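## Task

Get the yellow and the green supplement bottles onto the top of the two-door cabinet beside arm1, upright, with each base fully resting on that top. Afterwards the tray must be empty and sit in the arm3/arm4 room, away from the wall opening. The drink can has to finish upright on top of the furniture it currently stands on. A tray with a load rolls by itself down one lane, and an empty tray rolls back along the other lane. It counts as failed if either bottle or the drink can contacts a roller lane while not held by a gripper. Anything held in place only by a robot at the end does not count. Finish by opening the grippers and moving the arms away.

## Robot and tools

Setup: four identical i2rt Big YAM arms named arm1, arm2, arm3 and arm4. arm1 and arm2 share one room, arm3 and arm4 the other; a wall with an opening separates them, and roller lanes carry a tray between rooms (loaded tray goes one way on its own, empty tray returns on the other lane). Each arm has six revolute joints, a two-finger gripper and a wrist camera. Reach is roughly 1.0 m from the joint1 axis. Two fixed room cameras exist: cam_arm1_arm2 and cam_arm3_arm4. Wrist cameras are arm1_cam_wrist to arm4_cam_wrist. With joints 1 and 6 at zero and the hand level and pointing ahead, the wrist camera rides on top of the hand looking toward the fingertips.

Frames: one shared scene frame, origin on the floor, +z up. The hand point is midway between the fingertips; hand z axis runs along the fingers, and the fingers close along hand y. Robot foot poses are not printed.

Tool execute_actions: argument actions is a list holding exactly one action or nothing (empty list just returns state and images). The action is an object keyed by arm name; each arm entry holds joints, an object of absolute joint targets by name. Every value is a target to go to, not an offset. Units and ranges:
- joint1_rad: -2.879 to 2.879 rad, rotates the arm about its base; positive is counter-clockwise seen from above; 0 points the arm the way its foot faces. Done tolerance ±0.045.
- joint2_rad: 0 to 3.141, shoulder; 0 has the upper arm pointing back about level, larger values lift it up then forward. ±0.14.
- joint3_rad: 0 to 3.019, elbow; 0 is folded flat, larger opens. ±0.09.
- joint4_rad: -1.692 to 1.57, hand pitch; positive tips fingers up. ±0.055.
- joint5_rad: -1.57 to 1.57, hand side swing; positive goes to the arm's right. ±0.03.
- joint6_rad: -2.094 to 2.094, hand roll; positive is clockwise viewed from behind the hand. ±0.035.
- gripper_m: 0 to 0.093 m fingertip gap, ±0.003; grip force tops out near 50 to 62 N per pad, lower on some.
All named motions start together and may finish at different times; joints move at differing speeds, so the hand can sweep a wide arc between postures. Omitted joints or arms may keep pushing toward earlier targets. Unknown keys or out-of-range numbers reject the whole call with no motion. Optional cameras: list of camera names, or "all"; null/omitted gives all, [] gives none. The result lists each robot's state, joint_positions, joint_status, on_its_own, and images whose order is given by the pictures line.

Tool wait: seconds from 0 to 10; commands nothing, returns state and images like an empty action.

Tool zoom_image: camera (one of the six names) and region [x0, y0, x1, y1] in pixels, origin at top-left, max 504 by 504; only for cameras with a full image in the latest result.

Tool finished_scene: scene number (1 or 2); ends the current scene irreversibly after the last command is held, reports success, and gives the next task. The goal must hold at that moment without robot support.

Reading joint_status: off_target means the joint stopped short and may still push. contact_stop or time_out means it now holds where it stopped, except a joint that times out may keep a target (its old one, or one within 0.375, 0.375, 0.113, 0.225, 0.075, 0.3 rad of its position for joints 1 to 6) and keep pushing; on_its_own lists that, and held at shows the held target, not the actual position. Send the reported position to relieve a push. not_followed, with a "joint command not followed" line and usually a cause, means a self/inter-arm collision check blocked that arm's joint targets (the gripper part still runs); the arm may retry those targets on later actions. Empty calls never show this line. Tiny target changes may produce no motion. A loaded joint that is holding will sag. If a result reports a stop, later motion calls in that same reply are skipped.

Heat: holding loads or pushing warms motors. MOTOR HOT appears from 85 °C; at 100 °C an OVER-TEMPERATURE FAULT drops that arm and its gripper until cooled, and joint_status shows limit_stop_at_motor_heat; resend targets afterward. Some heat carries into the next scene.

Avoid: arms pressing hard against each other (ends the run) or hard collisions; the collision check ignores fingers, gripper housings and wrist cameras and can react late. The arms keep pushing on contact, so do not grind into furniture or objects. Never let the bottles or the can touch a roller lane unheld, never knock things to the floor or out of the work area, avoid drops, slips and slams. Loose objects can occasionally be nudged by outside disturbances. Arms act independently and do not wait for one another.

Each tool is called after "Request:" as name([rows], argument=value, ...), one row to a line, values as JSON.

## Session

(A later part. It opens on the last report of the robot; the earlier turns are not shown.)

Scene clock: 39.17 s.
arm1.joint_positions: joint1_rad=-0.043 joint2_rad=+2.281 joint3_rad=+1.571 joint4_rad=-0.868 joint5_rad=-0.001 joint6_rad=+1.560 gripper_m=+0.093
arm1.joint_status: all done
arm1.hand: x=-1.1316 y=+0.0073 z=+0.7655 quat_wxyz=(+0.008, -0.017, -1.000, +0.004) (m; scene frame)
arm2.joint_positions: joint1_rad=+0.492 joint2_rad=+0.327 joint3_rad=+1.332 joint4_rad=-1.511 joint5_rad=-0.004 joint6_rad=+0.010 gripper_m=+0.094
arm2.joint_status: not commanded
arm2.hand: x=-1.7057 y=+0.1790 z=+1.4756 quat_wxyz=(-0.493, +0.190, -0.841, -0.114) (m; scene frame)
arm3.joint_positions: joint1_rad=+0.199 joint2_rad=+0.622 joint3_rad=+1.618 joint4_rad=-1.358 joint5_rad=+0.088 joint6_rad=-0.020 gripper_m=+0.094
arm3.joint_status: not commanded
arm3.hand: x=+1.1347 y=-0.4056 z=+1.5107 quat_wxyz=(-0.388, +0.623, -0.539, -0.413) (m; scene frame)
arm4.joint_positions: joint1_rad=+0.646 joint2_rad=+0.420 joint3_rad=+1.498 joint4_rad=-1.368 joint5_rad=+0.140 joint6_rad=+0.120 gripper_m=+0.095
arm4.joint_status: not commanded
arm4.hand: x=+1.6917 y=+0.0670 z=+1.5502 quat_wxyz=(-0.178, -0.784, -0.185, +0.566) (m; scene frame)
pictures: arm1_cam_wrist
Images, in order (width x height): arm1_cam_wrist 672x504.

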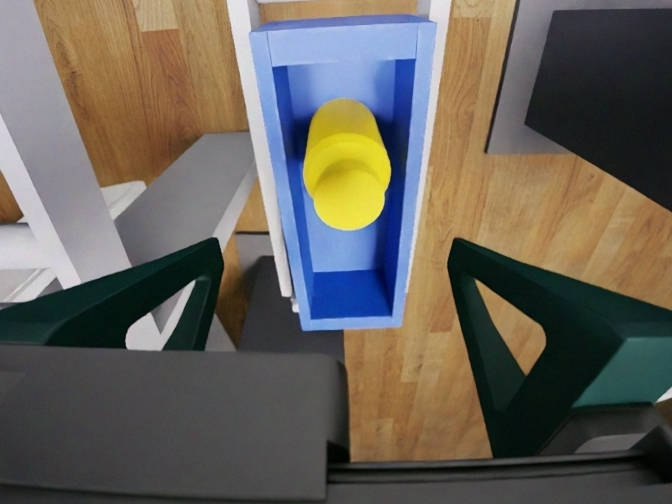

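Request:
execute_actions([
  {"arm1":{"joints":{"joint2_rad":2.4,"joint3_rad":1.585,"joint4_rad":-0.765}}},
], cameras=["arm1_cam_wrist"])

Scene clock: 40.73 s.
arm1.joint_positions: joint1_rad=-0.043 joint2_rad=+2.385 joint3_rad=+1.571 joint4_rad=-0.774 joint5_rad=-0.001 joint6_rad=+1.560 gripper_m=+0.093
arm1.joint_status: all done
arm1.hand: x=-1.1328 y=+0.0012 z=+0.7044 quat_wxyz=(+0.008, -0.017, -1.000, +0.008) (m; scene frame)
arm2.joint_positions: joint1_rad=+0.492 joint2_rad=+0.327 joint3_rad=+1.332 joint4_rad=-1.511 joint5_rad=-0.004 joint6_rad=+0.010 gripper_m=+0.094
arm2.joint_status: not commanded
arm2.hand: x=-1.7057 y=+0.1790 z=+1.4756 quat_wxyz=(-0.493, +0.190, -0.841, -0.114) (m; scene frame)
arm3.joint_positions: joint1_rad=+0.199 joint2_rad=+0.622 joint3_rad=+1.618 joint4_rad=-1.358 joint5_rad=+0.088 joint6_rad=-0.020 gripper_m=+0.094
arm3.joint_status: not commanded
arm3.hand: x=+1.1347 y=-0.4056 z=+1.5107 quat_wxyz=(-0.388, +0.623, -0.539, -0.413) (m; scene frame)
arm4.joint_positions: joint1_rad=+0.646 joint2_rad=+0.420 joint3_rad=+1.498 joint4_rad=-1.368 joint5_rad=+0.140 joint6_rad=+0.120 gripper_m=+0.095
arm4.joint_status: not commanded
arm4.hand: x=+1.6917 y=+0.0670 z=+1.5502 quat_wxyz=(-0.178, -0.784, -0.185, +0.566) (m; scene frame)
pictures: arm1_cam_wrist
Images, in order (width x height): arm1_cam_wrist 672x504.

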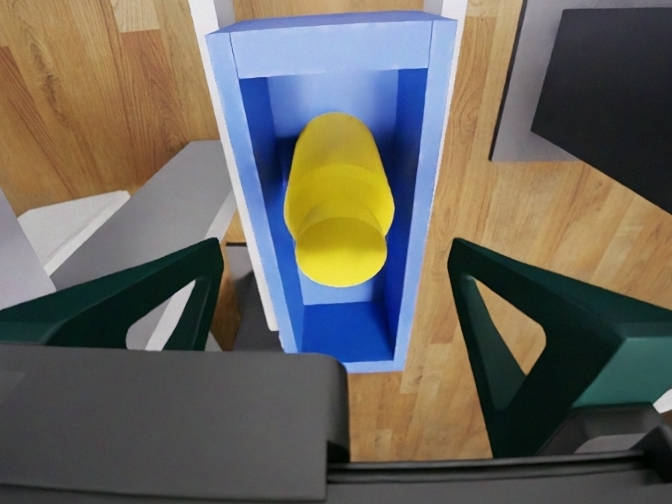

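Request:
execute_actions([
  {"arm1":{"joints":{"joint1_rad":-0.018,"joint6_rad":1.575}}},
], cameras=[])

Request:
execute_actions([
  {"arm1":{"joints":{"joint2_rad":2.52,"joint3_rad":1.61,"joint4_rad":-0.66}}},
], cameras=["arm1_cam_wrist"])

Scene clock: 42.20 s.
arm1.joint_positions: joint1_rad=-0.030 joint2_rad=+2.385 joint3_rad=+1.571 joint4_rad=-0.774 joint5_rad=-0.001 joint6_rad=+1.565 gripper_m=+0.093
arm1.joint_status: all done
arm1.hand: x=-1.1406 y=+0.0015 z=+0.7045 quat_wxyz=(+0.008, -0.013, -1.000, +0.008) (m; scene frame)
arm2.joint_positions: joint1_rad=+0.492 joint2_rad=+0.327 joint3_rad=+1.332 joint4_rad=-1.511 joint5_rad=-0.004 joint6_rad=+0.010 gripper_m=+0.094
arm2.joint_status: not commanded
arm2.hand: x=-1.7057 y=+0.1790 z=+1.4756 quat_wxyz=(-0.493, +0.190, -0.841, -0.114) (m; scene frame)
arm3.joint_positions: joint1_rad=+0.199 joint2_rad=+0.622 joint3_rad=+1.618 joint4_rad=-1.358 joint5_rad=+0.088 joint6_rad=-0.020 gripper_m=+0.094
arm3.joint_status: not commanded
arm3.hand: x=+1.1347 y=-0.4056 z=+1.5107 quat_wxyz=(-0.388, +0.623, -0.539, -0.413) (m; scene frame)
arm4.joint_positions: joint1_rad=+0.646 joint2_rad=+0.420 joint3_rad=+1.498 joint4_rad=-1.368 joint5_rad=+0.140 joint6_rad=+0.120 gripper_m=+0.095
arm4.joint_status: not commanded
arm4.hand: x=+1.6917 y=+0.0670 z=+1.5502 quat_wxyz=(-0.178, -0.784, -0.185, +0.566) (m; scene frame)
pictures: none
No camera images: the call's "cameras" was empty. Leave "cameras" out to get every camera's image.

Scene clock: 43.33 s.
arm1.joint_positions: joint1_rad=-0.030 joint2_rad=+2.506 joint3_rad=+1.595 joint4_rad=-0.669 joint5_rad=-0.001 joint6_rad=+1.565 gripper_m=+0.093
arm1.joint_status: all done
arm1.hand: x=-1.1417 y=-0.0012 z=+0.6401 quat_wxyz=(+0.008, -0.013, -1.000, +0.004) (m; scene frame)
arm2.joint_positions: joint1_rad=+0.492 joint2_rad=+0.327 joint3_rad=+1.332 joint4_rad=-1.511 joint5_rad=-0.004 joint6_rad=+0.010 gripper_m=+0.094
arm2.joint_status: not commanded
arm2.hand: x=-1.7057 y=+0.1790 z=+1.4756 quat_wxyz=(-0.493, +0.190, -0.841, -0.114) (m; scene frame)
arm3.joint_positions: joint1_rad=+0.199 joint2_rad=+0.622 joint3_rad=+1.618 joint4_rad=-1.358 joint5_rad=+0.088 joint6_rad=-0.020 gripper_m=+0.094
arm3.joint_status: not commanded
arm3.hand: x=+1.1347 y=-0.4056 z=+1.5107 quat_wxyz=(-0.388, +0.623, -0.539, -0.413) (m; scene frame)
arm4.joint_positions: joint1_rad=+0.646 joint2_rad=+0.420 joint3_rad=+1.498 joint4_rad=-1.368 joint5_rad=+0.140 joint6_rad=+0.120 gripper_m=+0.095
arm4.joint_status: not commanded
arm4.hand: x=+1.6917 y=+0.0670 z=+1.5502 quat_wxyz=(-0.178, -0.784, -0.185, +0.566) (m; scene frame)
pictures: arm1_cam_wrist
Images, in order (width x height): arm1_cam_wrist 672x504.

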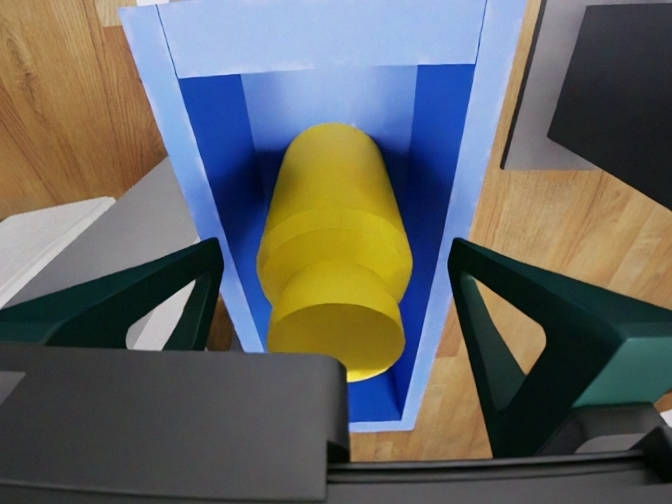

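Request:
execute_actions([
  {"arm1":{"joints":{"joint2_rad":2.54,"joint4_rad":-0.645}}},
], cameras=[])

Request:
execute_actions([
  {"arm1":{"joints":{"gripper_m":0.04}}},
], cameras=["arm1_cam_wrist"])

Scene clock: 44.47 s.
arm1.joint_positions: joint1_rad=-0.030 joint2_rad=+2.506 joint3_rad=+1.595 joint4_rad=-0.656 joint5_rad=-0.001 joint6_rad=+1.565 gripper_m=+0.093
arm1.joint_status: all done
arm1.hand: x=-1.1416 y=+0.0019 z=+0.6401 quat_wxyz=(+0.008, -0.013, -1.000, -0.002) (m; scene frame)
arm2.joint_positions: joint1_rad=+0.492 joint2_rad=+0.327 joint3_rad=+1.332 joint4_rad=-1.511 joint5_rad=-0.004 joint6_rad=+0.010 gripper_m=+0.094
arm2.joint_status: not commanded
arm2.hand: x=-1.7057 y=+0.1790 z=+1.4756 quat_wxyz=(-0.493, +0.190, -0.841, -0.114) (m; scene frame)
arm3.joint_positions: joint1_rad=+0.199 joint2_rad=+0.622 joint3_rad=+1.618 joint4_rad=-1.358 joint5_rad=+0.088 joint6_rad=-0.020 gripper_m=+0.094
arm3.joint_status: not commanded
arm3.hand: x=+1.1347 y=-0.4056 z=+1.5107 quat_wxyz=(-0.388, +0.623, -0.539, -0.413) (m; scene frame)
arm4.joint_positions: joint1_rad=+0.646 joint2_rad=+0.420 joint3_rad=+1.498 joint4_rad=-1.368 joint5_rad=+0.140 joint6_rad=+0.120 gripper_m=+0.095
arm4.joint_status: not commanded
arm4.hand: x=+1.6917 y=+0.0670 z=+1.5502 quat_wxyz=(-0.178, -0.784, -0.185, +0.566) (m; scene frame)
pictures: none
No camera images: the call's "cameras" was empty. Leave "cameras" out to get every camera's image.

Scene clock: 45.17 s.
arm1.joint_positions: joint1_rad=-0.030 joint2_rad=+2.499 joint3_rad=+1.605 joint4_rad=-0.649 joint5_rad=+0.001 joint6_rad=+1.566 gripper_m=+0.040
arm1.joint_status: all done
arm1.hand: x=-1.1411 y=+0.0113 z=+0.6465 quat_wxyz=(+0.007, -0.014, -1.000, -0.014) (m; scene frame)
arm2.joint_positions: joint1_rad=+0.492 joint2_rad=+0.327 joint3_rad=+1.332 joint4_rad=-1.511 joint5_rad=-0.004 joint6_rad=+0.010 gripper_m=+0.094
arm2.joint_status: not commanded
arm2.hand: x=-1.7057 y=+0.1790 z=+1.4756 quat_wxyz=(-0.493, +0.190, -0.841, -0.114) (m; scene frame)
arm3.joint_positions: joint1_rad=+0.199 joint2_rad=+0.622 joint3_rad=+1.618 joint4_rad=-1.358 joint5_rad=+0.088 joint6_rad=-0.020 gripper_m=+0.094
arm3.joint_status: not commanded
arm3.hand: x=+1.1347 y=-0.4056 z=+1.5107 quat_wxyz=(-0.388, +0.623, -0.539, -0.413) (m; scene frame)
arm4.joint_positions: joint1_rad=+0.646 joint2_rad=+0.420 joint3_rad=+1.498 joint4_rad=-1.368 joint5_rad=+0.140 joint6_rad=+0.120 gripper_m=+0.095
arm4.joint_status: not commanded
arm4.hand: x=+1.6917 y=+0.0670 z=+1.5502 quat_wxyz=(-0.178, -0.784, -0.185, +0.566) (m; scene frame)
pictures: arm1_cam_wrist
Images, in order (width x height): arm1_cam_wrist 672x504.

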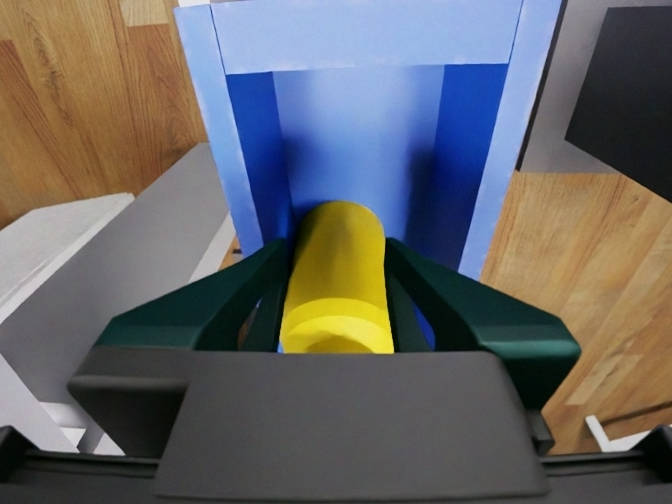

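Request:
execute_actions([
  {"arm1":{"joints":{"gripper_m":0.093}}},
], cameras=["arm1_cam_wrist","cam_arm1_arm2"])

Request:
zoom_image(camera="cam_arm1_arm2", region=[270,200,390,310])

Scene clock: 46.23 s.
arm1.joint_positions: joint1_rad=-0.030 joint2_rad=+2.499 joint3_rad=+1.605 joint4_rad=-0.649 joint5_rad=+0.001 joint6_rad=+1.566 gripper_m=+0.093
arm1.joint_status: all done
arm1.hand: x=-1.1411 y=+0.0113 z=+0.6465 quat_wxyz=(+0.007, -0.014, -1.000, -0.014) (m; scene frame)
arm2.joint_positions: joint1_rad=+0.492 joint2_rad=+0.327 joint3_rad=+1.332 joint4_rad=-1.511 joint5_rad=-0.004 joint6_rad=+0.010 gripper_m=+0.094
arm2.joint_status: not commanded
arm2.hand: x=-1.7057 y=+0.1790 z=+1.4756 quat_wxyz=(-0.493, +0.190, -0.841, -0.114) (m; scene frame)
arm3.joint_positions: joint1_rad=+0.199 joint2_rad=+0.622 joint3_rad=+1.618 joint4_rad=-1.358 joint5_rad=+0.088 joint6_rad=-0.020 gripper_m=+0.094
arm3.joint_status: not commanded
arm3.hand: x=+1.1347 y=-0.4056 z=+1.5107 quat_wxyz=(-0.388, +0.623, -0.539, -0.413) (m; scene frame)
arm4.joint_positions: joint1_rad=+0.646 joint2_rad=+0.420 joint3_rad=+1.498 joint4_rad=-1.368 joint5_rad=+0.140 joint6_rad=+0.120 gripper_m=+0.095
arm4.joint_status: not commanded
arm4.hand: x=+1.6917 y=+0.0670 z=+1.5502 quat_wxyz=(-0.178, -0.784, -0.185, +0.566) (m; scene frame)
pictures: arm1_cam_wrist, cam_arm1_arm2
Images, in order (width x height): arm1_cam_wrist 672x504, cam_arm1_arm2 672x504.

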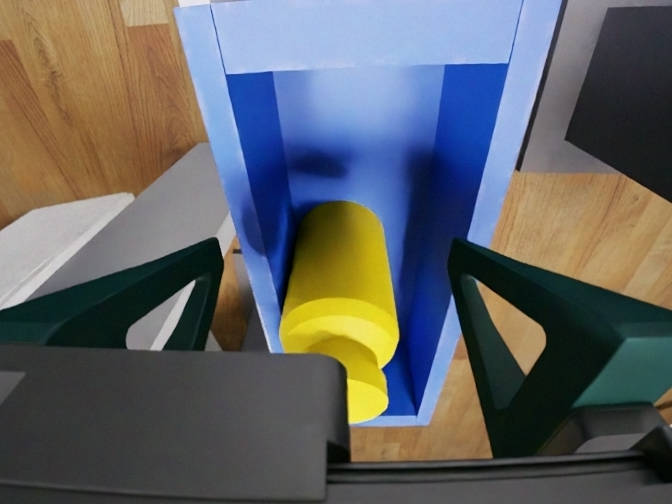

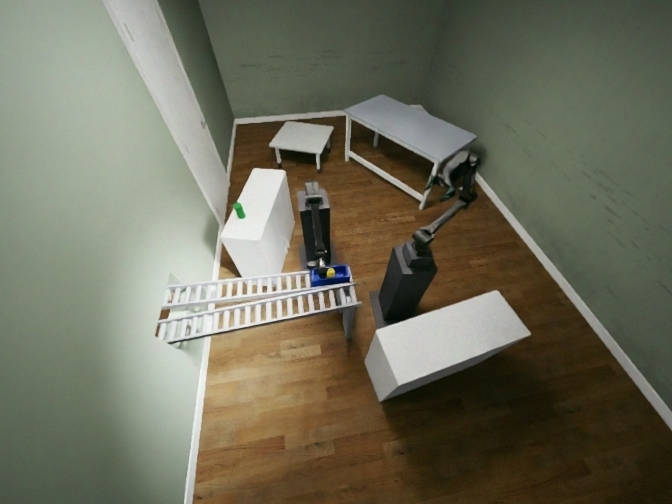

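Region (270, 200, 390, 310) of cam_arm1_arm2's 672x504 image, scaled by 4.200, with more detail than that image has; it fills the top 462 rows of this view, and the rest is white.

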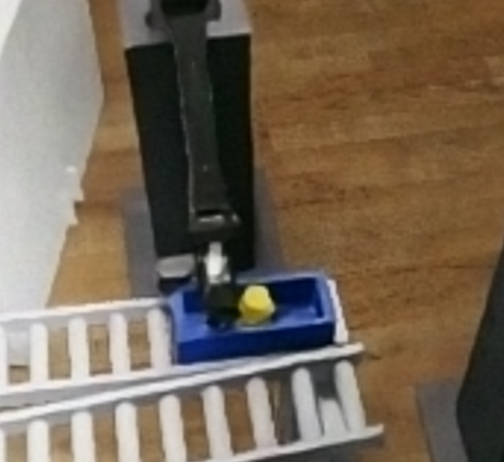

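Request:
execute_actions([
  {"arm1":{"joints":{"joint1_rad":0.045,"joint6_rad":1.63,"joint2_rad":2.47,"joint3_rad":1.57,"joint4_rad":-0.68}}},
], cameras=["arm1_cam_wrist"])

Scene clock: 47.70 s.
arm1.joint_positions: joint1_rad=+0.049 joint2_rad=+2.498 joint3_rad=+1.566 joint4_rad=-0.673 joint5_rad=+0.001 joint6_rad=+1.619 gripper_m=+0.093
arm1.joint_status: all done
arm1.hand: x=-1.1882 y=-0.0160 z=+0.6387 quat_wxyz=(+0.006, -0.001, -1.000, +0.017) (m; scene frame)
arm2.joint_positions: joint1_rad=+0.492 joint2_rad=+0.327 joint3_rad=+1.332 joint4_rad=-1.511 joint5_rad=-0.004 joint6_rad=+0.010 gripper_m=+0.094
arm2.joint_status: not commanded
arm2.hand: x=-1.7057 y=+0.1790 z=+1.4756 quat_wxyz=(-0.493, +0.190, -0.841, -0.114) (m; scene frame)
arm3.joint_positions: joint1_rad=+0.199 joint2_rad=+0.622 joint3_rad=+1.618 joint4_rad=-1.358 joint5_rad=+0.088 joint6_rad=-0.020 gripper_m=+0.094
arm3.joint_status: not commanded
arm3.hand: x=+1.1347 y=-0.4056 z=+1.5107 quat_wxyz=(-0.388, +0.623, -0.539, -0.413) (m; scene frame)
arm4.joint_positions: joint1_rad=+0.646 joint2_rad=+0.420 joint3_rad=+1.498 joint4_rad=-1.368 joint5_rad=+0.140 joint6_rad=+0.120 gripper_m=+0.095
arm4.joint_status: not commanded
arm4.hand: x=+1.6917 y=+0.0670 z=+1.5502 quat_wxyz=(-0.178, -0.784, -0.185, +0.566) (m; scene frame)
pictures: arm1_cam_wrist
Images, in order (width x height): arm1_cam_wrist 672x504.

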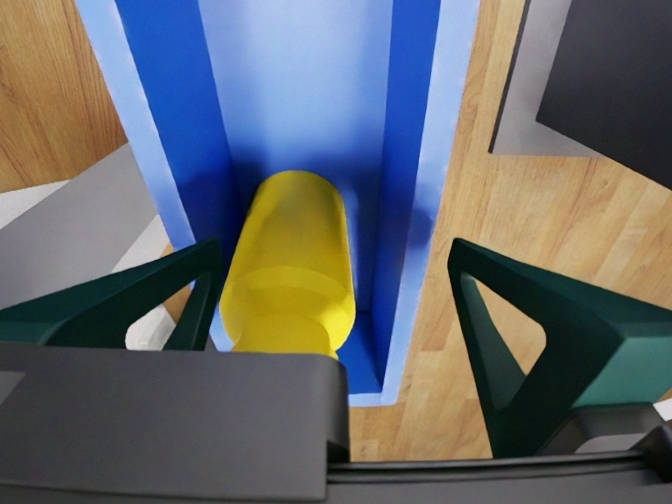

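Request:
execute_actions([
  {"arm1":{"joints":{"joint2_rad":2.27,"joint3_rad":1.575,"joint4_rad":-0.87}}},
], cameras=["arm1_cam_wrist","cam_arm1_arm2"])

Request:
zoom_image(camera="cam_arm1_arm2", region=[270,200,390,310])

Scene clock: 49.23 s.
arm1.joint_positions: joint1_rad=+0.049 joint2_rad=+2.241 joint3_rad=+1.565 joint4_rad=-0.861 joint5_rad=+0.001 joint6_rad=+1.620 gripper_m=+0.093
arm1.joint_status: all done
arm1.hand: x=-1.1875 y=+0.0159 z=+0.7883 quat_wxyz=(+0.008, -0.001, -1.000, -0.017) (m; scene frame)
arm2.joint_positions: joint1_rad=+0.492 joint2_rad=+0.327 joint3_rad=+1.332 joint4_rad=-1.511 joint5_rad=-0.004 joint6_rad=+0.010 gripper_m=+0.094
arm2.joint_status: not commanded
arm2.hand: x=-1.7057 y=+0.1790 z=+1.4756 quat_wxyz=(-0.493, +0.190, -0.841, -0.114) (m; scene frame)
arm3.joint_positions: joint1_rad=+0.199 joint2_rad=+0.622 joint3_rad=+1.618 joint4_rad=-1.358 joint5_rad=+0.088 joint6_rad=-0.020 gripper_m=+0.094
arm3.joint_status: not commanded
arm3.hand: x=+1.1347 y=-0.4056 z=+1.5107 quat_wxyz=(-0.388, +0.623, -0.539, -0.413) (m; scene frame)
arm4.joint_positions: joint1_rad=+0.646 joint2_rad=+0.420 joint3_rad=+1.498 joint4_rad=-1.368 joint5_rad=+0.140 joint6_rad=+0.120 gripper_m=+0.095
arm4.joint_status: not commanded
arm4.hand: x=+1.6917 y=+0.0670 z=+1.5502 quat_wxyz=(-0.178, -0.784, -0.185, +0.566) (m; scene frame)
pictures: arm1_cam_wrist, cam_arm1_arm2
Images, in order (width x height): arm1_cam_wrist 672x504, cam_arm1_arm2 672x504.

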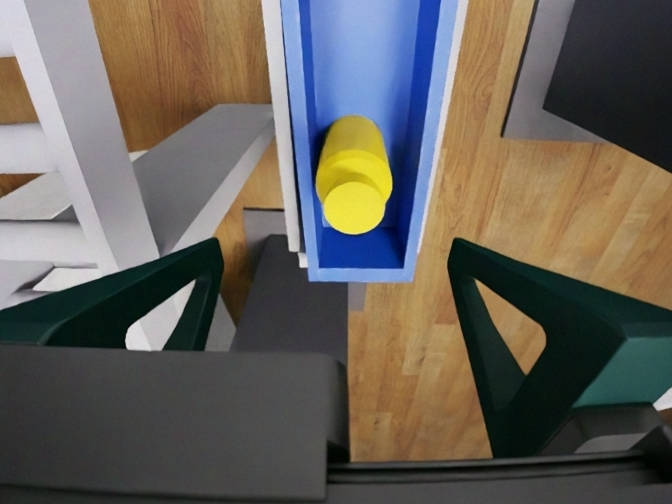

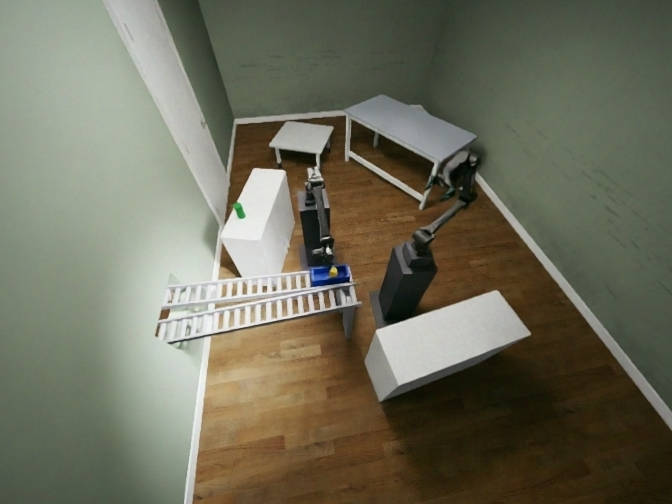

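Region (270, 200, 390, 310) of cam_arm1_arm2's 672x504 image, scaled by 4.200, with more detail than that image has; it fills the top 462 rows of this view, and the rest is white.

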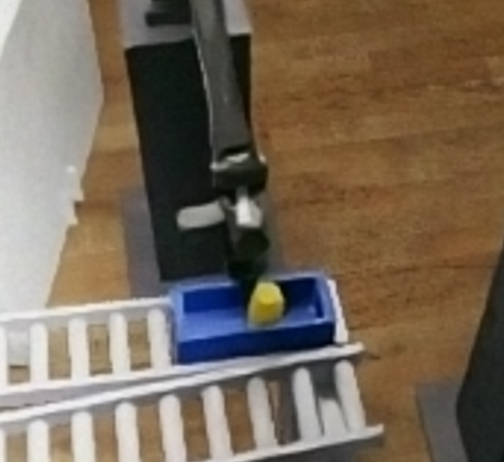

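Request:
execute_actions([
  {"arm1":{"joints":{"joint1_rad":0.095,"joint6_rad":1.665}}},
], cameras=[])

Request:
execute_actions([
  {"arm1":{"joints":{"joint2_rad":2.4,"joint3_rad":1.58,"joint4_rad":-0.765}}},
], cameras=["arm1_cam_wrist"])

Scene clock: 52.17 s.
arm1.joint_positions: joint1_rad=+0.090 joint2_rad=+2.241 joint3_rad=+1.565 joint4_rad=-0.861 joint5_rad=+0.001 joint6_rad=+1.655 gripper_m=+0.093
arm1.joint_status: all done
arm1.hand: x=-1.2128 y=+0.0143 z=+0.7887 quat_wxyz=(+0.008, +0.002, -1.000, -0.017) (m; scene frame)
arm2.joint_positions: joint1_rad=+0.492 joint2_rad=+0.327 joint3_rad=+1.332 joint4_rad=-1.511 joint5_rad=-0.004 joint6_rad=+0.010 gripper_m=+0.094
arm2.joint_status: not commanded
arm2.hand: x=-1.7057 y=+0.1790 z=+1.4756 quat_wxyz=(-0.493, +0.190, -0.841, -0.114) (m; scene frame)
arm3.joint_positions: joint1_rad=+0.199 joint2_rad=+0.622 joint3_rad=+1.618 joint4_rad=-1.358 joint5_rad=+0.088 joint6_rad=-0.020 gripper_m=+0.094
arm3.joint_status: not commanded
arm3.hand: x=+1.1347 y=-0.4056 z=+1.5107 quat_wxyz=(-0.388, +0.623, -0.539, -0.413) (m; scene frame)
arm4.joint_positions: joint1_rad=+0.646 joint2_rad=+0.420 joint3_rad=+1.498 joint4_rad=-1.368 joint5_rad=+0.140 joint6_rad=+0.120 gripper_m=+0.095
arm4.joint_status: not commanded
arm4.hand: x=+1.6917 y=+0.0670 z=+1.5502 quat_wxyz=(-0.178, -0.784, -0.185, +0.566) (m; scene frame)
pictures: none
No camera images: the call's "cameras" was empty. Leave "cameras" out to get every camera's image.

Scene clock: 53.53 s.
arm1.joint_positions: joint1_rad=+0.090 joint2_rad=+2.397 joint3_rad=+1.565 joint4_rad=-0.773 joint5_rad=+0.001 joint6_rad=+1.655 gripper_m=+0.093
arm1.joint_status: all done
arm1.hand: x=-1.2123 y=-0.0070 z=+0.6971 quat_wxyz=(+0.006, +0.002, -1.000, +0.017) (m; scene frame)
arm2.joint_positions: joint1_rad=+0.492 joint2_rad=+0.327 joint3_rad=+1.332 joint4_rad=-1.511 joint5_rad=-0.004 joint6_rad=+0.010 gripper_m=+0.094
arm2.joint_status: not commanded
arm2.hand: x=-1.7057 y=+0.1790 z=+1.4756 quat_wxyz=(-0.493, +0.190, -0.841, -0.114) (m; scene frame)
arm3.joint_positions: joint1_rad=+0.199 joint2_rad=+0.622 joint3_rad=+1.618 joint4_rad=-1.358 joint5_rad=+0.088 joint6_rad=-0.020 gripper_m=+0.094
arm3.joint_status: not commanded
arm3.hand: x=+1.1347 y=-0.4056 z=+1.5107 quat_wxyz=(-0.388, +0.623, -0.539, -0.413) (m; scene frame)
arm4.joint_positions: joint1_rad=+0.646 joint2_rad=+0.420 joint3_rad=+1.498 joint4_rad=-1.368 joint5_rad=+0.140 joint6_rad=+0.120 gripper_m=+0.095
arm4.joint_status: not commanded
arm4.hand: x=+1.6917 y=+0.0670 z=+1.5502 quat_wxyz=(-0.178, -0.784, -0.185, +0.566) (m; scene frame)
pictures: arm1_cam_wrist
Images, in order (width x height): arm1_cam_wrist 672x504.

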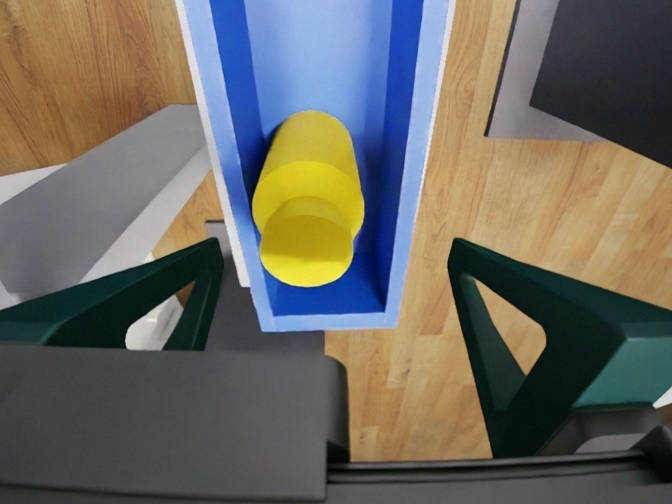

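Request:
execute_actions([
  {"arm1":{"joints":{"joint1_rad":0.112,"joint6_rad":1.68,"joint3_rad":1.59,"joint4_rad":-0.745}}},
], cameras=[])

Request:
execute_actions([
  {"arm1":{"joints":{"joint2_rad":2.535,"joint3_rad":1.635,"joint4_rad":-0.655}}},
], cameras=["arm1_cam_wrist"])

Scene clock: 55.13 s.
arm1.joint_positions: joint1_rad=+0.098 joint2_rad=+2.397 joint3_rad=+1.565 joint4_rad=-0.756 joint5_rad=+0.001 joint6_rad=+1.669 gripper_m=+0.093
arm1.joint_status: all done
arm1.hand: x=-1.2172 y=-0.0032 z=+0.6971 quat_wxyz=(+0.006, -0.001, -1.000, +0.008) (m; scene frame)
arm2.joint_positions: joint1_rad=+0.492 joint2_rad=+0.327 joint3_rad=+1.332 joint4_rad=-1.511 joint5_rad=-0.004 joint6_rad=+0.010 gripper_m=+0.094
arm2.joint_status: not commanded
arm2.hand: x=-1.7057 y=+0.1790 z=+1.4756 quat_wxyz=(-0.493, +0.190, -0.841, -0.114) (m; scene frame)
arm3.joint_positions: joint1_rad=+0.199 joint2_rad=+0.622 joint3_rad=+1.618 joint4_rad=-1.358 joint5_rad=+0.088 joint6_rad=-0.020 gripper_m=+0.094
arm3.joint_status: not commanded
arm3.hand: x=+1.1347 y=-0.4056 z=+1.5107 quat_wxyz=(-0.388, +0.623, -0.539, -0.413) (m; scene frame)
arm4.joint_positions: joint1_rad=+0.646 joint2_rad=+0.420 joint3_rad=+1.498 joint4_rad=-1.368 joint5_rad=+0.140 joint6_rad=+0.120 gripper_m=+0.095
arm4.joint_status: not commanded
arm4.hand: x=+1.6917 y=+0.0670 z=+1.5502 quat_wxyz=(-0.178, -0.784, -0.185, +0.566) (m; scene frame)
pictures: none
No camera images: the call's "cameras" was empty. Leave "cameras" out to get every camera's image.

Scene clock: 56.40 s.
arm1.joint_positions: joint1_rad=+0.098 joint2_rad=+2.519 joint3_rad=+1.624 joint4_rad=-0.661 joint5_rad=+0.001 joint6_rad=+1.670 gripper_m=+0.093
arm1.joint_status: all done
arm1.hand: x=-1.2192 y=+0.0090 z=+0.6407 quat_wxyz=(+0.008, -0.002, -1.000, -0.008) (m; scene frame)
arm2.joint_positions: joint1_rad=+0.492 joint2_rad=+0.327 joint3_rad=+1.332 joint4_rad=-1.511 joint5_rad=-0.004 joint6_rad=+0.010 gripper_m=+0.094
arm2.joint_status: not commanded
arm2.hand: x=-1.7057 y=+0.1790 z=+1.4756 quat_wxyz=(-0.493, +0.190, -0.841, -0.114) (m; scene frame)
arm3.joint_positions: joint1_rad=+0.199 joint2_rad=+0.622 joint3_rad=+1.618 joint4_rad=-1.358 joint5_rad=+0.088 joint6_rad=-0.020 gripper_m=+0.094
arm3.joint_status: not commanded
arm3.hand: x=+1.1347 y=-0.4056 z=+1.5107 quat_wxyz=(-0.388, +0.623, -0.539, -0.413) (m; scene frame)
arm4.joint_positions: joint1_rad=+0.646 joint2_rad=+0.420 joint3_rad=+1.498 joint4_rad=-1.368 joint5_rad=+0.140 joint6_rad=+0.120 gripper_m=+0.095
arm4.joint_status: not commanded
arm4.hand: x=+1.6917 y=+0.0670 z=+1.5502 quat_wxyz=(-0.178, -0.784, -0.185, +0.566) (m; scene frame)
pictures: arm1_cam_wrist
Images, in order (width x height): arm1_cam_wrist 672x504.

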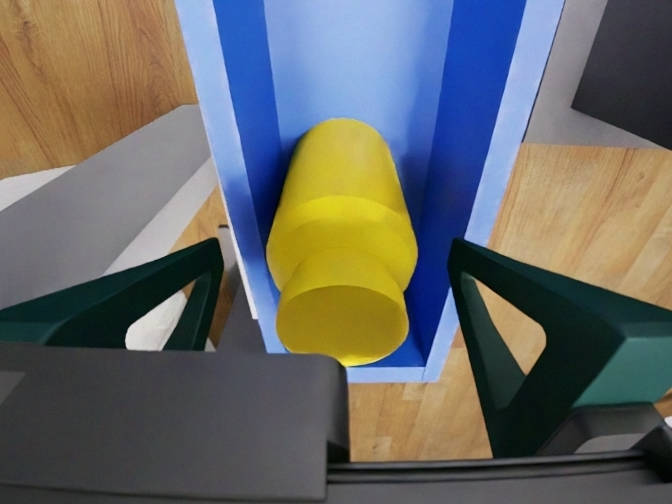

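Request:
execute_actions([
  {"arm1":{"joints":{"joint2_rad":2.575,"joint3_rad":1.64,"joint4_rad":-0.62}}},
], cameras=["arm1_cam_wrist"])

Scene clock: 57.63 s.
arm1.joint_positions: joint1_rad=+0.098 joint2_rad=+2.536 joint3_rad=+1.624 joint4_rad=-0.631 joint5_rad=+0.001 joint6_rad=+1.670 gripper_m=+0.093
arm1.joint_status: all done
arm1.hand: x=-1.2195 y=+0.0098 z=+0.6305 quat_wxyz=(+0.008, -0.002, -1.000, -0.014) (m; scene frame)
arm2.joint_positions: joint1_rad=+0.492 joint2_rad=+0.327 joint3_rad=+1.332 joint4_rad=-1.511 joint5_rad=-0.004 joint6_rad=+0.010 gripper_m=+0.094
arm2.joint_status: not commanded
arm2.hand: x=-1.7057 y=+0.1790 z=+1.4756 quat_wxyz=(-0.493, +0.190, -0.841, -0.114) (m; scene frame)
arm3.joint_positions: joint1_rad=+0.199 joint2_rad=+0.622 joint3_rad=+1.618 joint4_rad=-1.358 joint5_rad=+0.088 joint6_rad=-0.020 gripper_m=+0.094
arm3.joint_status: not commanded
arm3.hand: x=+1.1347 y=-0.4056 z=+1.5107 quat_wxyz=(-0.388, +0.623, -0.539, -0.413) (m; scene frame)
arm4.joint_positions: joint1_rad=+0.646 joint2_rad=+0.420 joint3_rad=+1.498 joint4_rad=-1.368 joint5_rad=+0.140 joint6_rad=+0.120 gripper_m=+0.095
arm4.joint_status: not commanded
arm4.hand: x=+1.6917 y=+0.0670 z=+1.5502 quat_wxyz=(-0.178, -0.784, -0.185, +0.566) (m; scene frame)
pictures: arm1_cam_wrist
Images, in order (width x height): arm1_cam_wrist 672x504.

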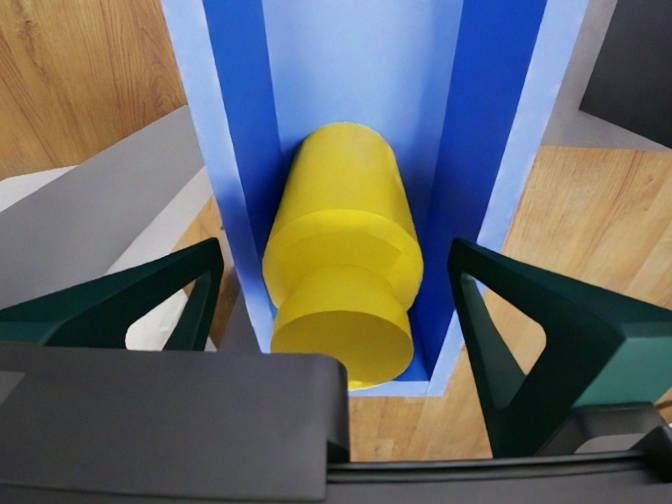

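Request:
execute_actions([
  {"arm1":{"joints":{"joint2_rad":2.52,"gripper_m":0.077}}},
], cameras=[])

Request:
execute_actions([
  {"arm1":{"joints":{"joint2_rad":2.585,"joint3_rad":1.63,"joint4_rad":-0.61}}},
], cameras=["arm1_cam_wrist"])

Scene clock: 58.77 s.
arm1.joint_positions: joint1_rad=+0.098 joint2_rad=+2.536 joint3_rad=+1.624 joint4_rad=-0.631 joint5_rad=+0.001 joint6_rad=+1.670 gripper_m=+0.077
arm1.joint_status: all done
arm1.hand: x=-1.2195 y=+0.0098 z=+0.6305 quat_wxyz=(+0.008, -0.002, -1.000, -0.014) (m; scene frame)
arm2.joint_positions: joint1_rad=+0.492 joint2_rad=+0.327 joint3_rad=+1.332 joint4_rad=-1.511 joint5_rad=-0.004 joint6_rad=+0.010 gripper_m=+0.094
arm2.joint_status: not commanded
arm2.hand: x=-1.7057 y=+0.1790 z=+1.4756 quat_wxyz=(-0.493, +0.190, -0.841, -0.114) (m; scene frame)
arm3.joint_positions: joint1_rad=+0.199 joint2_rad=+0.622 joint3_rad=+1.618 joint4_rad=-1.358 joint5_rad=+0.088 joint6_rad=-0.020 gripper_m=+0.094
arm3.joint_status: not commanded
arm3.hand: x=+1.1347 y=-0.4056 z=+1.5107 quat_wxyz=(-0.388, +0.623, -0.539, -0.413) (m; scene frame)
arm4.joint_positions: joint1_rad=+0.646 joint2_rad=+0.420 joint3_rad=+1.498 joint4_rad=-1.368 joint5_rad=+0.140 joint6_rad=+0.120 gripper_m=+0.095
arm4.joint_status: not commanded
arm4.hand: x=+1.6917 y=+0.0670 z=+1.5502 quat_wxyz=(-0.178, -0.784, -0.185, +0.566) (m; scene frame)
pictures: none
No camera images: the call's "cameras" was empty. Leave "cameras" out to get every camera's image.

Scene clock: 59.57 s.
arm1.joint_positions: joint1_rad=+0.098 joint2_rad=+2.544 joint3_rad=+1.624 joint4_rad=-0.621 joint5_rad=+0.001 joint6_rad=+1.670 gripper_m=+0.077
arm1.joint_status: all done
arm1.hand: x=-1.2195 y=+0.0093 z=+0.6261 quat_wxyz=(+0.008, -0.002, -1.000, -0.015) (m; scene frame)
arm2.joint_positions: joint1_rad=+0.492 joint2_rad=+0.327 joint3_rad=+1.332 joint4_rad=-1.511 joint5_rad=-0.004 joint6_rad=+0.010 gripper_m=+0.094
arm2.joint_status: not commanded
arm2.hand: x=-1.7057 y=+0.1790 z=+1.4756 quat_wxyz=(-0.493, +0.190, -0.841, -0.114) (m; scene frame)
arm3.joint_positions: joint1_rad=+0.199 joint2_rad=+0.622 joint3_rad=+1.618 joint4_rad=-1.358 joint5_rad=+0.088 joint6_rad=-0.020 gripper_m=+0.094
arm3.joint_status: not commanded
arm3.hand: x=+1.1347 y=-0.4056 z=+1.5107 quat_wxyz=(-0.388, +0.623, -0.539, -0.413) (m; scene frame)
arm4.joint_positions: joint1_rad=+0.646 joint2_rad=+0.420 joint3_rad=+1.498 joint4_rad=-1.368 joint5_rad=+0.140 joint6_rad=+0.120 gripper_m=+0.095
arm4.joint_status: not commanded
arm4.hand: x=+1.6917 y=+0.0670 z=+1.5502 quat_wxyz=(-0.178, -0.784, -0.185, +0.566) (m; scene frame)
pictures: arm1_cam_wrist
Images, in order (width x height): arm1_cam_wrist 672x504.

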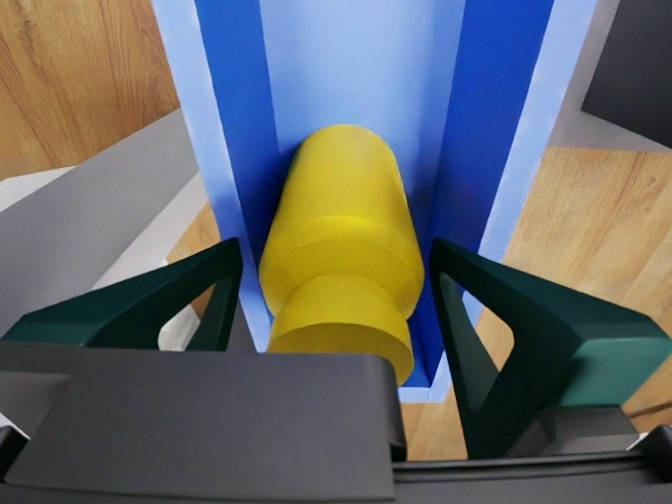

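Request:
execute_actions([
  {"arm1":{"joints":{"joint2_rad":2.55,"gripper_m":0.04}}},
], cameras=["arm1_cam_wrist"])

Scene clock: 60.47 s.
arm1.joint_positions: joint1_rad=+0.098 joint2_rad=+2.544 joint3_rad=+1.624 joint4_rad=-0.619 joint5_rad=+0.001 joint6_rad=+1.671 gripper_m=+0.064
arm1.joint_status: gripper_m off_target (ended at +0.064, target +0.040); the others done
arm1.hand: x=-1.2196 y=+0.0097 z=+0.6261 quat_wxyz=(+0.009, -0.002, -1.000, -0.016) (m; scene frame)
arm2.joint_positions: joint1_rad=+0.492 joint2_rad=+0.327 joint3_rad=+1.332 joint4_rad=-1.511 joint5_rad=-0.004 joint6_rad=+0.010 gripper_m=+0.094
arm2.joint_status: not commanded
arm2.hand: x=-1.7057 y=+0.1790 z=+1.4756 quat_wxyz=(-0.493, +0.190, -0.841, -0.114) (m; scene frame)
arm3.joint_positions: joint1_rad=+0.199 joint2_rad=+0.622 joint3_rad=+1.618 joint4_rad=-1.358 joint5_rad=+0.088 joint6_rad=-0.020 gripper_m=+0.094
arm3.joint_status: not commanded
arm3.hand: x=+1.1347 y=-0.4056 z=+1.5107 quat_wxyz=(-0.388, +0.623, -0.539, -0.413) (m; scene frame)
arm4.joint_positions: joint1_rad=+0.646 joint2_rad=+0.420 joint3_rad=+1.498 joint4_rad=-1.368 joint5_rad=+0.140 joint6_rad=+0.120 gripper_m=+0.095
arm4.joint_status: not commanded
arm4.hand: x=+1.6917 y=+0.0670 z=+1.5502 quat_wxyz=(-0.178, -0.784, -0.185, +0.566) (m; scene frame)
pictures: arm1_cam_wrist
Images, in order (width x height): arm1_cam_wrist 672x504.

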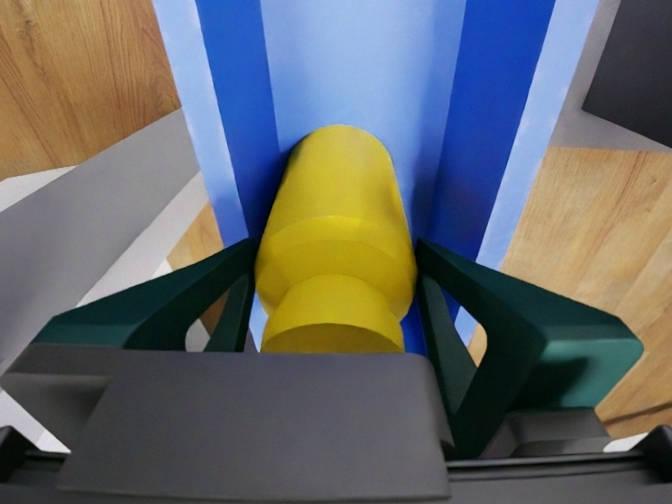

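Request:
execute_actions([
  {"arm1":{"joints":{"joint2_rad":2.2,"joint4_rad":-0.97}}},
], cameras=["arm1_cam_wrist"])

Request:
execute_actions([
  {"arm1":{"joints":{"joint2_rad":1.75,"joint3_rad":1.66,"joint4_rad":-1.47}}},
], cameras=["arm1_cam_wrist"])

Scene clock: 62.40 s.
arm1.joint_positions: joint1_rad=+0.098 joint2_rad=+2.181 joint3_rad=+1.620 joint4_rad=-0.962 joint5_rad=+0.001 joint6_rad=+1.671 gripper_m=+0.064
arm1.joint_status: all done
arm1.hand: x=-1.2180 y=+0.0268 z=+0.8414 quat_wxyz=(+0.010, -0.002, -1.000, -0.024) (m; scene frame)
arm2.joint_positions: joint1_rad=+0.492 joint2_rad=+0.327 joint3_rad=+1.332 joint4_rad=-1.511 joint5_rad=-0.004 joint6_rad=+0.010 gripper_m=+0.094
arm2.joint_status: not commanded
arm2.hand: x=-1.7057 y=+0.1790 z=+1.4756 quat_wxyz=(-0.493, +0.190, -0.841, -0.114) (m; scene frame)
arm3.joint_positions: joint1_rad=+0.199 joint2_rad=+0.622 joint3_rad=+1.618 joint4_rad=-1.358 joint5_rad=+0.088 joint6_rad=-0.020 gripper_m=+0.094
arm3.joint_status: not commanded
arm3.hand: x=+1.1347 y=-0.4056 z=+1.5107 quat_wxyz=(-0.388, +0.623, -0.539, -0.413) (m; scene frame)
arm4.joint_positions: joint1_rad=+0.646 joint2_rad=+0.420 joint3_rad=+1.498 joint4_rad=-1.368 joint5_rad=+0.140 joint6_rad=+0.120 gripper_m=+0.095
arm4.joint_status: not commanded
arm4.hand: x=+1.6917 y=+0.0670 z=+1.5502 quat_wxyz=(-0.178, -0.784, -0.185, +0.566) (m; scene frame)
pictures: arm1_cam_wrist
Images, in order (width x height): arm1_cam_wrist 672x504.

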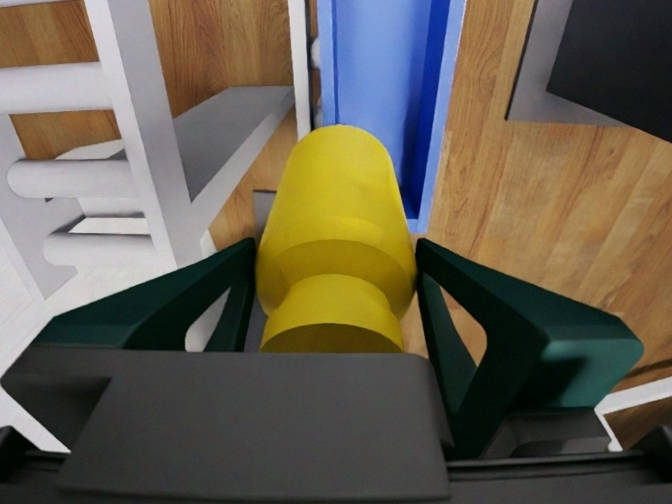

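Scene clock: 63.90 s.
arm1.joint_positions: joint1_rad=+0.098 joint2_rad=+1.744 joint3_rad=+1.647 joint4_rad=-1.463 joint5_rad=+0.001 joint6_rad=+1.671 gripper_m=+0.064
arm1.joint_status: all done
arm1.hand: x=-1.2053 y=-0.0659 z=+1.0969 quat_wxyz=(+0.008, -0.002, -1.000, -0.005) (m; scene frame)
arm2.joint_positions: joint1_rad=+0.492 joint2_rad=+0.327 joint3_rad=+1.332 joint4_rad=-1.511 joint5_rad=-0.004 joint6_rad=+0.010 gripper_m=+0.094
arm2.joint_status: not commanded
arm2.hand: x=-1.7057 y=+0.1790 z=+1.4756 quat_wxyz=(-0.493, +0.190, -0.841, -0.114) (m; scene frame)
arm3.joint_positions: joint1_rad=+0.199 joint2_rad=+0.622 joint3_rad=+1.618 joint4_rad=-1.358 joint5_rad=+0.088 joint6_rad=-0.020 gripper_m=+0.094
arm3.joint_status: not commanded
arm3.hand: x=+1.1347 y=-0.4056 z=+1.5107 quat_wxyz=(-0.388, +0.623, -0.539, -0.413) (m; scene frame)
arm4.joint_positions: joint1_rad=+0.646 joint2_rad=+0.420 joint3_rad=+1.498 joint4_rad=-1.368 joint5_rad=+0.140 joint6_rad=+0.120 gripper_m=+0.095
arm4.joint_status: not commanded
arm4.hand: x=+1.6917 y=+0.0670 z=+1.5502 quat_wxyz=(-0.178, -0.784, -0.185, +0.566) (m; scene frame)
pictures: arm1_cam_wrist
Images, in order (width x height): arm1_cam_wrist 672x504.

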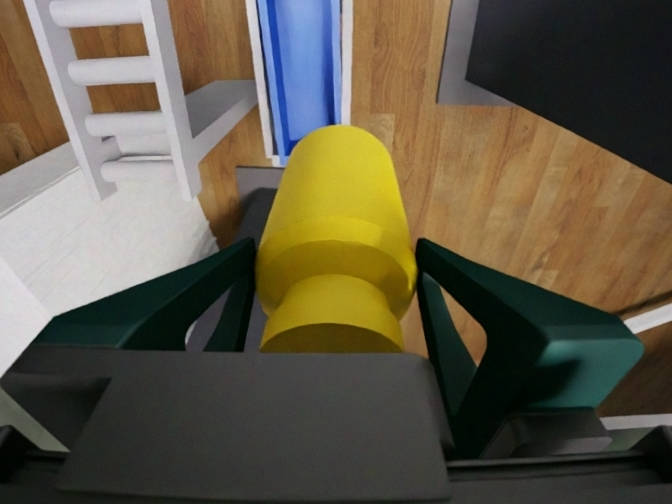

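Request:
execute_actions([
  {"arm1":{"joints":{"joint1_rad":-1.33,"joint6_rad":0.26}}},
], cameras=[])

Request:
execute_actions([
  {"arm1":{"joints":{"joint2_rad":2.07,"joint3_rad":1.68,"joint4_rad":-1.18}}},
], cameras=["arm1_cam_wrist","cam_arm1_arm2"])

Scene clock: 66.67 s.
arm1.joint_positions: joint1_rad=-1.333 joint2_rad=+1.746 joint3_rad=+1.647 joint4_rad=-1.463 joint5_rad=+0.001 joint6_rad=+0.271 gripper_m=+0.064
arm1.joint_status: all done
arm1.hand: x=-0.6324 y=-0.4757 z=+1.0870 quat_wxyz=(+0.003, -0.018, -1.000, -0.001) (m; scene frame)
arm2.joint_positions: joint1_rad=+0.492 joint2_rad=+0.327 joint3_rad=+1.332 joint4_rad=-1.511 joint5_rad=-0.004 joint6_rad=+0.010 gripper_m=+0.094
arm2.joint_status: not commanded
arm2.hand: x=-1.7057 y=+0.1790 z=+1.4756 quat_wxyz=(-0.493, +0.190, -0.841, -0.114) (m; scene frame)
arm3.joint_positions: joint1_rad=+0.199 joint2_rad=+0.622 joint3_rad=+1.618 joint4_rad=-1.358 joint5_rad=+0.088 joint6_rad=-0.020 gripper_m=+0.094
arm3.joint_status: not commanded
arm3.hand: x=+1.1347 y=-0.4056 z=+1.5107 quat_wxyz=(-0.388, +0.623, -0.539, -0.413) (m; scene frame)
arm4.joint_positions: joint1_rad=+0.646 joint2_rad=+0.420 joint3_rad=+1.498 joint4_rad=-1.368 joint5_rad=+0.140 joint6_rad=+0.120 gripper_m=+0.095
arm4.joint_status: not commanded
arm4.hand: x=+1.6917 y=+0.0670 z=+1.5502 quat_wxyz=(-0.178, -0.784, -0.185, +0.566) (m; scene frame)
pictures: none
No camera images: the call's "cameras" was empty. Leave "cameras" out to get every camera's image.

Scene clock: 67.90 s.
arm1.joint_positions: joint1_rad=-1.333 joint2_rad=+2.108 joint3_rad=+1.650 joint4_rad=-1.186 joint5_rad=+0.001 joint6_rad=+0.270 gripper_m=+0.064
arm1.joint_status: all done
arm1.hand: x=-0.5756 y=-0.4612 z=+0.8854 quat_wxyz=(+0.043, -0.017, -0.999, +0.010) (m; scene frame)
arm2.joint_positions: joint1_rad=+0.492 joint2_rad=+0.327 joint3_rad=+1.332 joint4_rad=-1.511 joint5_rad=-0.004 joint6_rad=+0.010 gripper_m=+0.094
arm2.joint_status: not commanded
arm2.hand: x=-1.7057 y=+0.1790 z=+1.4756 quat_wxyz=(-0.493, +0.190, -0.841, -0.114) (m; scene frame)
arm3.joint_positions: joint1_rad=+0.199 joint2_rad=+0.622 joint3_rad=+1.618 joint4_rad=-1.358 joint5_rad=+0.088 joint6_rad=-0.020 gripper_m=+0.094
arm3.joint_status: not commanded
arm3.hand: x=+1.1347 y=-0.4056 z=+1.5107 quat_wxyz=(-0.388, +0.623, -0.539, -0.413) (m; scene frame)
arm4.joint_positions: joint1_rad=+0.646 joint2_rad=+0.420 joint3_rad=+1.498 joint4_rad=-1.368 joint5_rad=+0.140 joint6_rad=+0.120 gripper_m=+0.095
arm4.joint_status: not commanded
arm4.hand: x=+1.6917 y=+0.0670 z=+1.5502 quat_wxyz=(-0.178, -0.784, -0.185, +0.566) (m; scene frame)
pictures: arm1_cam_wrist, cam_arm1_arm2
Images, in order (width x height): arm1_cam_wrist 672x504, cam_arm1_arm2 672x504.

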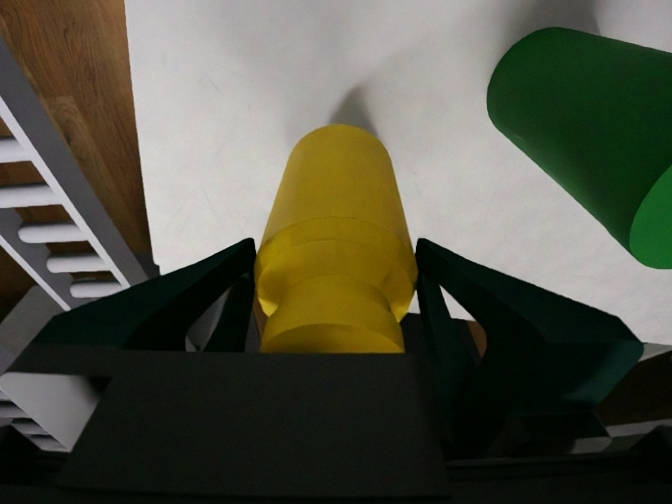

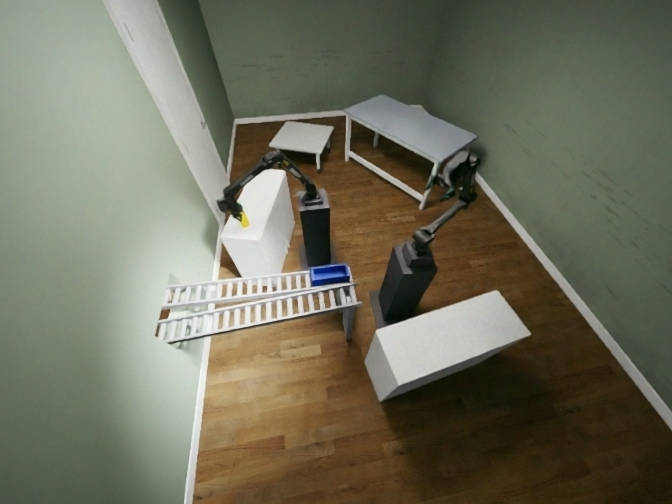

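Request:
execute_actions([
  {"arm1":{"joints":{"joint3_rad":1.72,"joint4_rad":-1.17}}},
], cameras=[])

Request:
execute_actions([
  {"arm1":{"joints":{"joint2_rad":2.17,"joint4_rad":-1.11}}},
], cameras=["arm1_cam_wrist"])

Scene clock: 69.03 s.
arm1.joint_positions: joint1_rad=-1.333 joint2_rad=+2.108 joint3_rad=+1.677 joint4_rad=-1.176 joint5_rad=+0.001 joint6_rad=+0.270 gripper_m=+0.064
arm1.joint_status: all done
arm1.hand: x=-0.5621 y=-0.4580 z=+0.8942 quat_wxyz=(+0.025, -0.017, -1.000, +0.005) (m; scene frame)
arm2.joint_positions: joint1_rad=+0.492 joint2_rad=+0.327 joint3_rad=+1.332 joint4_rad=-1.511 joint5_rad=-0.004 joint6_rad=+0.010 gripper_m=+0.094
arm2.joint_status: not commanded
arm2.hand: x=-1.7057 y=+0.1790 z=+1.4756 quat_wxyz=(-0.493, +0.190, -0.841, -0.114) (m; scene frame)
arm3.joint_positions: joint1_rad=+0.199 joint2_rad=+0.622 joint3_rad=+1.618 joint4_rad=-1.358 joint5_rad=+0.088 joint6_rad=-0.020 gripper_m=+0.094
arm3.joint_status: not commanded
arm3.hand: x=+1.1347 y=-0.4056 z=+1.5107 quat_wxyz=(-0.388, +0.623, -0.539, -0.413) (m; scene frame)
arm4.joint_positions: joint1_rad=+0.646 joint2_rad=+0.420 joint3_rad=+1.498 joint4_rad=-1.368 joint5_rad=+0.140 joint6_rad=+0.120 gripper_m=+0.095
arm4.joint_status: not commanded
arm4.hand: x=+1.6917 y=+0.0670 z=+1.5502 quat_wxyz=(-0.178, -0.784, -0.185, +0.566) (m; scene frame)
pictures: none
No camera images: the call's "cameras" was empty. Leave "cameras" out to get every camera's image.

Scene clock: 69.97 s.
arm1.joint_positions: joint1_rad=-1.333 joint2_rad=+2.156 joint3_rad=+1.681 joint4_rad=-1.118 joint5_rad=+0.001 joint6_rad=+0.270 gripper_m=+0.064
arm1.joint_status: all done
arm1.hand: x=-0.5532 y=-0.4558 z=+0.8664 quat_wxyz=(+0.018, -0.017, -1.000, +0.003) (m; scene frame)
arm2.joint_positions: joint1_rad=+0.492 joint2_rad=+0.327 joint3_rad=+1.332 joint4_rad=-1.511 joint5_rad=-0.004 joint6_rad=+0.010 gripper_m=+0.094
arm2.joint_status: not commanded
arm2.hand: x=-1.7057 y=+0.1790 z=+1.4756 quat_wxyz=(-0.493, +0.190, -0.841, -0.114) (m; scene frame)
arm3.joint_positions: joint1_rad=+0.199 joint2_rad=+0.622 joint3_rad=+1.618 joint4_rad=-1.358 joint5_rad=+0.088 joint6_rad=-0.020 gripper_m=+0.094
arm3.joint_status: not commanded
arm3.hand: x=+1.1347 y=-0.4056 z=+1.5107 quat_wxyz=(-0.388, +0.623, -0.539, -0.413) (m; scene frame)
arm4.joint_positions: joint1_rad=+0.646 joint2_rad=+0.420 joint3_rad=+1.498 joint4_rad=-1.368 joint5_rad=+0.140 joint6_rad=+0.120 gripper_m=+0.095
arm4.joint_status: not commanded
arm4.hand: x=+1.6917 y=+0.0670 z=+1.5502 quat_wxyz=(-0.178, -0.784, -0.185, +0.566) (m; scene frame)
pictures: arm1_cam_wrist
Images, in order (width x height): arm1_cam_wrist 672x504.

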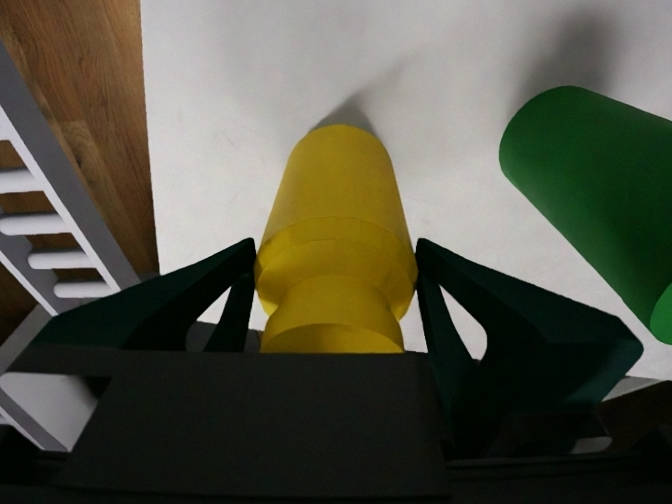

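Request:
execute_actions([
  {"arm1":{"joints":{"joint2_rad":2.175,"joint4_rad":-1.08}}},
], cameras=[])

Request:
execute_actions([
  {"arm1":{"joints":{"gripper_m":0.085}}},
], cameras=["arm1_cam_wrist"])

Scene clock: 70.93 s.
arm1.joint_positions: joint1_rad=-1.333 joint2_rad=+2.156 joint3_rad=+1.681 joint4_rad=-1.090 joint5_rad=+0.001 joint6_rad=+0.270 gripper_m=+0.064
arm1.joint_status: all done
arm1.hand: x=-0.5465 y=-0.4541 z=+0.8662 quat_wxyz=(+0.005, -0.017, -1.000, +0.000) (m; scene frame)
arm2.joint_positions: joint1_rad=+0.492 joint2_rad=+0.327 joint3_rad=+1.332 joint4_rad=-1.511 joint5_rad=-0.004 joint6_rad=+0.010 gripper_m=+0.094
arm2.joint_status: not commanded
arm2.hand: x=-1.7057 y=+0.1790 z=+1.4756 quat_wxyz=(-0.493, +0.190, -0.841, -0.114) (m; scene frame)
arm3.joint_positions: joint1_rad=+0.199 joint2_rad=+0.622 joint3_rad=+1.618 joint4_rad=-1.358 joint5_rad=+0.088 joint6_rad=-0.020 gripper_m=+0.094
arm3.joint_status: not commanded
arm3.hand: x=+1.1347 y=-0.4056 z=+1.5107 quat_wxyz=(-0.388, +0.623, -0.539, -0.413) (m; scene frame)
arm4.joint_positions: joint1_rad=+0.646 joint2_rad=+0.420 joint3_rad=+1.498 joint4_rad=-1.368 joint5_rad=+0.140 joint6_rad=+0.120 gripper_m=+0.095
arm4.joint_status: not commanded
arm4.hand: x=+1.6917 y=+0.0670 z=+1.5502 quat_wxyz=(-0.178, -0.784, -0.185, +0.566) (m; scene frame)
pictures: none
No camera images: the call's "cameras" was empty. Leave "cameras" out to get every camera's image.

Scene clock: 71.53 s.
arm1.joint_positions: joint1_rad=-1.333 joint2_rad=+2.156 joint3_rad=+1.683 joint4_rad=-1.090 joint5_rad=+0.001 joint6_rad=+0.270 gripper_m=+0.085
arm1.joint_status: all done
arm1.hand: x=-0.5457 y=-0.4539 z=+0.8669 quat_wxyz=(+0.004, -0.017, -1.000, -0.001) (m; scene frame)
arm2.joint_positions: joint1_rad=+0.492 joint2_rad=+0.327 joint3_rad=+1.332 joint4_rad=-1.511 joint5_rad=-0.004 joint6_rad=+0.010 gripper_m=+0.094
arm2.joint_status: not commanded
arm2.hand: x=-1.7057 y=+0.1790 z=+1.4756 quat_wxyz=(-0.493, +0.190, -0.841, -0.114) (m; scene frame)
arm3.joint_positions: joint1_rad=+0.199 joint2_rad=+0.622 joint3_rad=+1.618 joint4_rad=-1.358 joint5_rad=+0.088 joint6_rad=-0.020 gripper_m=+0.094
arm3.joint_status: not commanded
arm3.hand: x=+1.1347 y=-0.4056 z=+1.5107 quat_wxyz=(-0.388, +0.623, -0.539, -0.413) (m; scene frame)
arm4.joint_positions: joint1_rad=+0.646 joint2_rad=+0.420 joint3_rad=+1.498 joint4_rad=-1.368 joint5_rad=+0.140 joint6_rad=+0.120 gripper_m=+0.095
arm4.joint_status: not commanded
arm4.hand: x=+1.6917 y=+0.0670 z=+1.5502 quat_wxyz=(-0.178, -0.784, -0.185, +0.566) (m; scene frame)
pictures: arm1_cam_wrist
Images, in order (width x height): arm1_cam_wrist 672x504.

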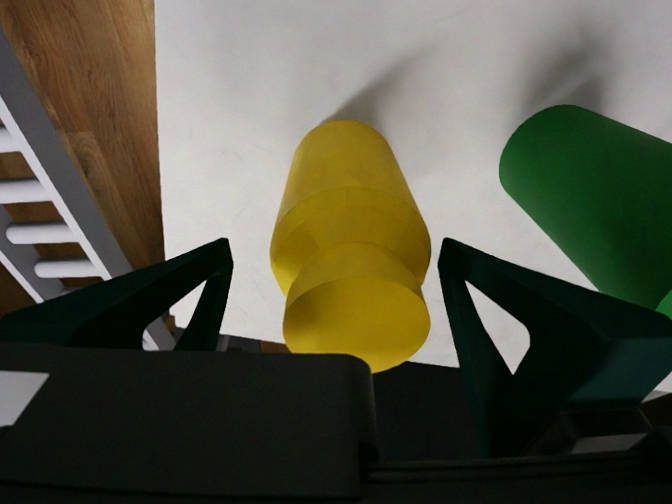

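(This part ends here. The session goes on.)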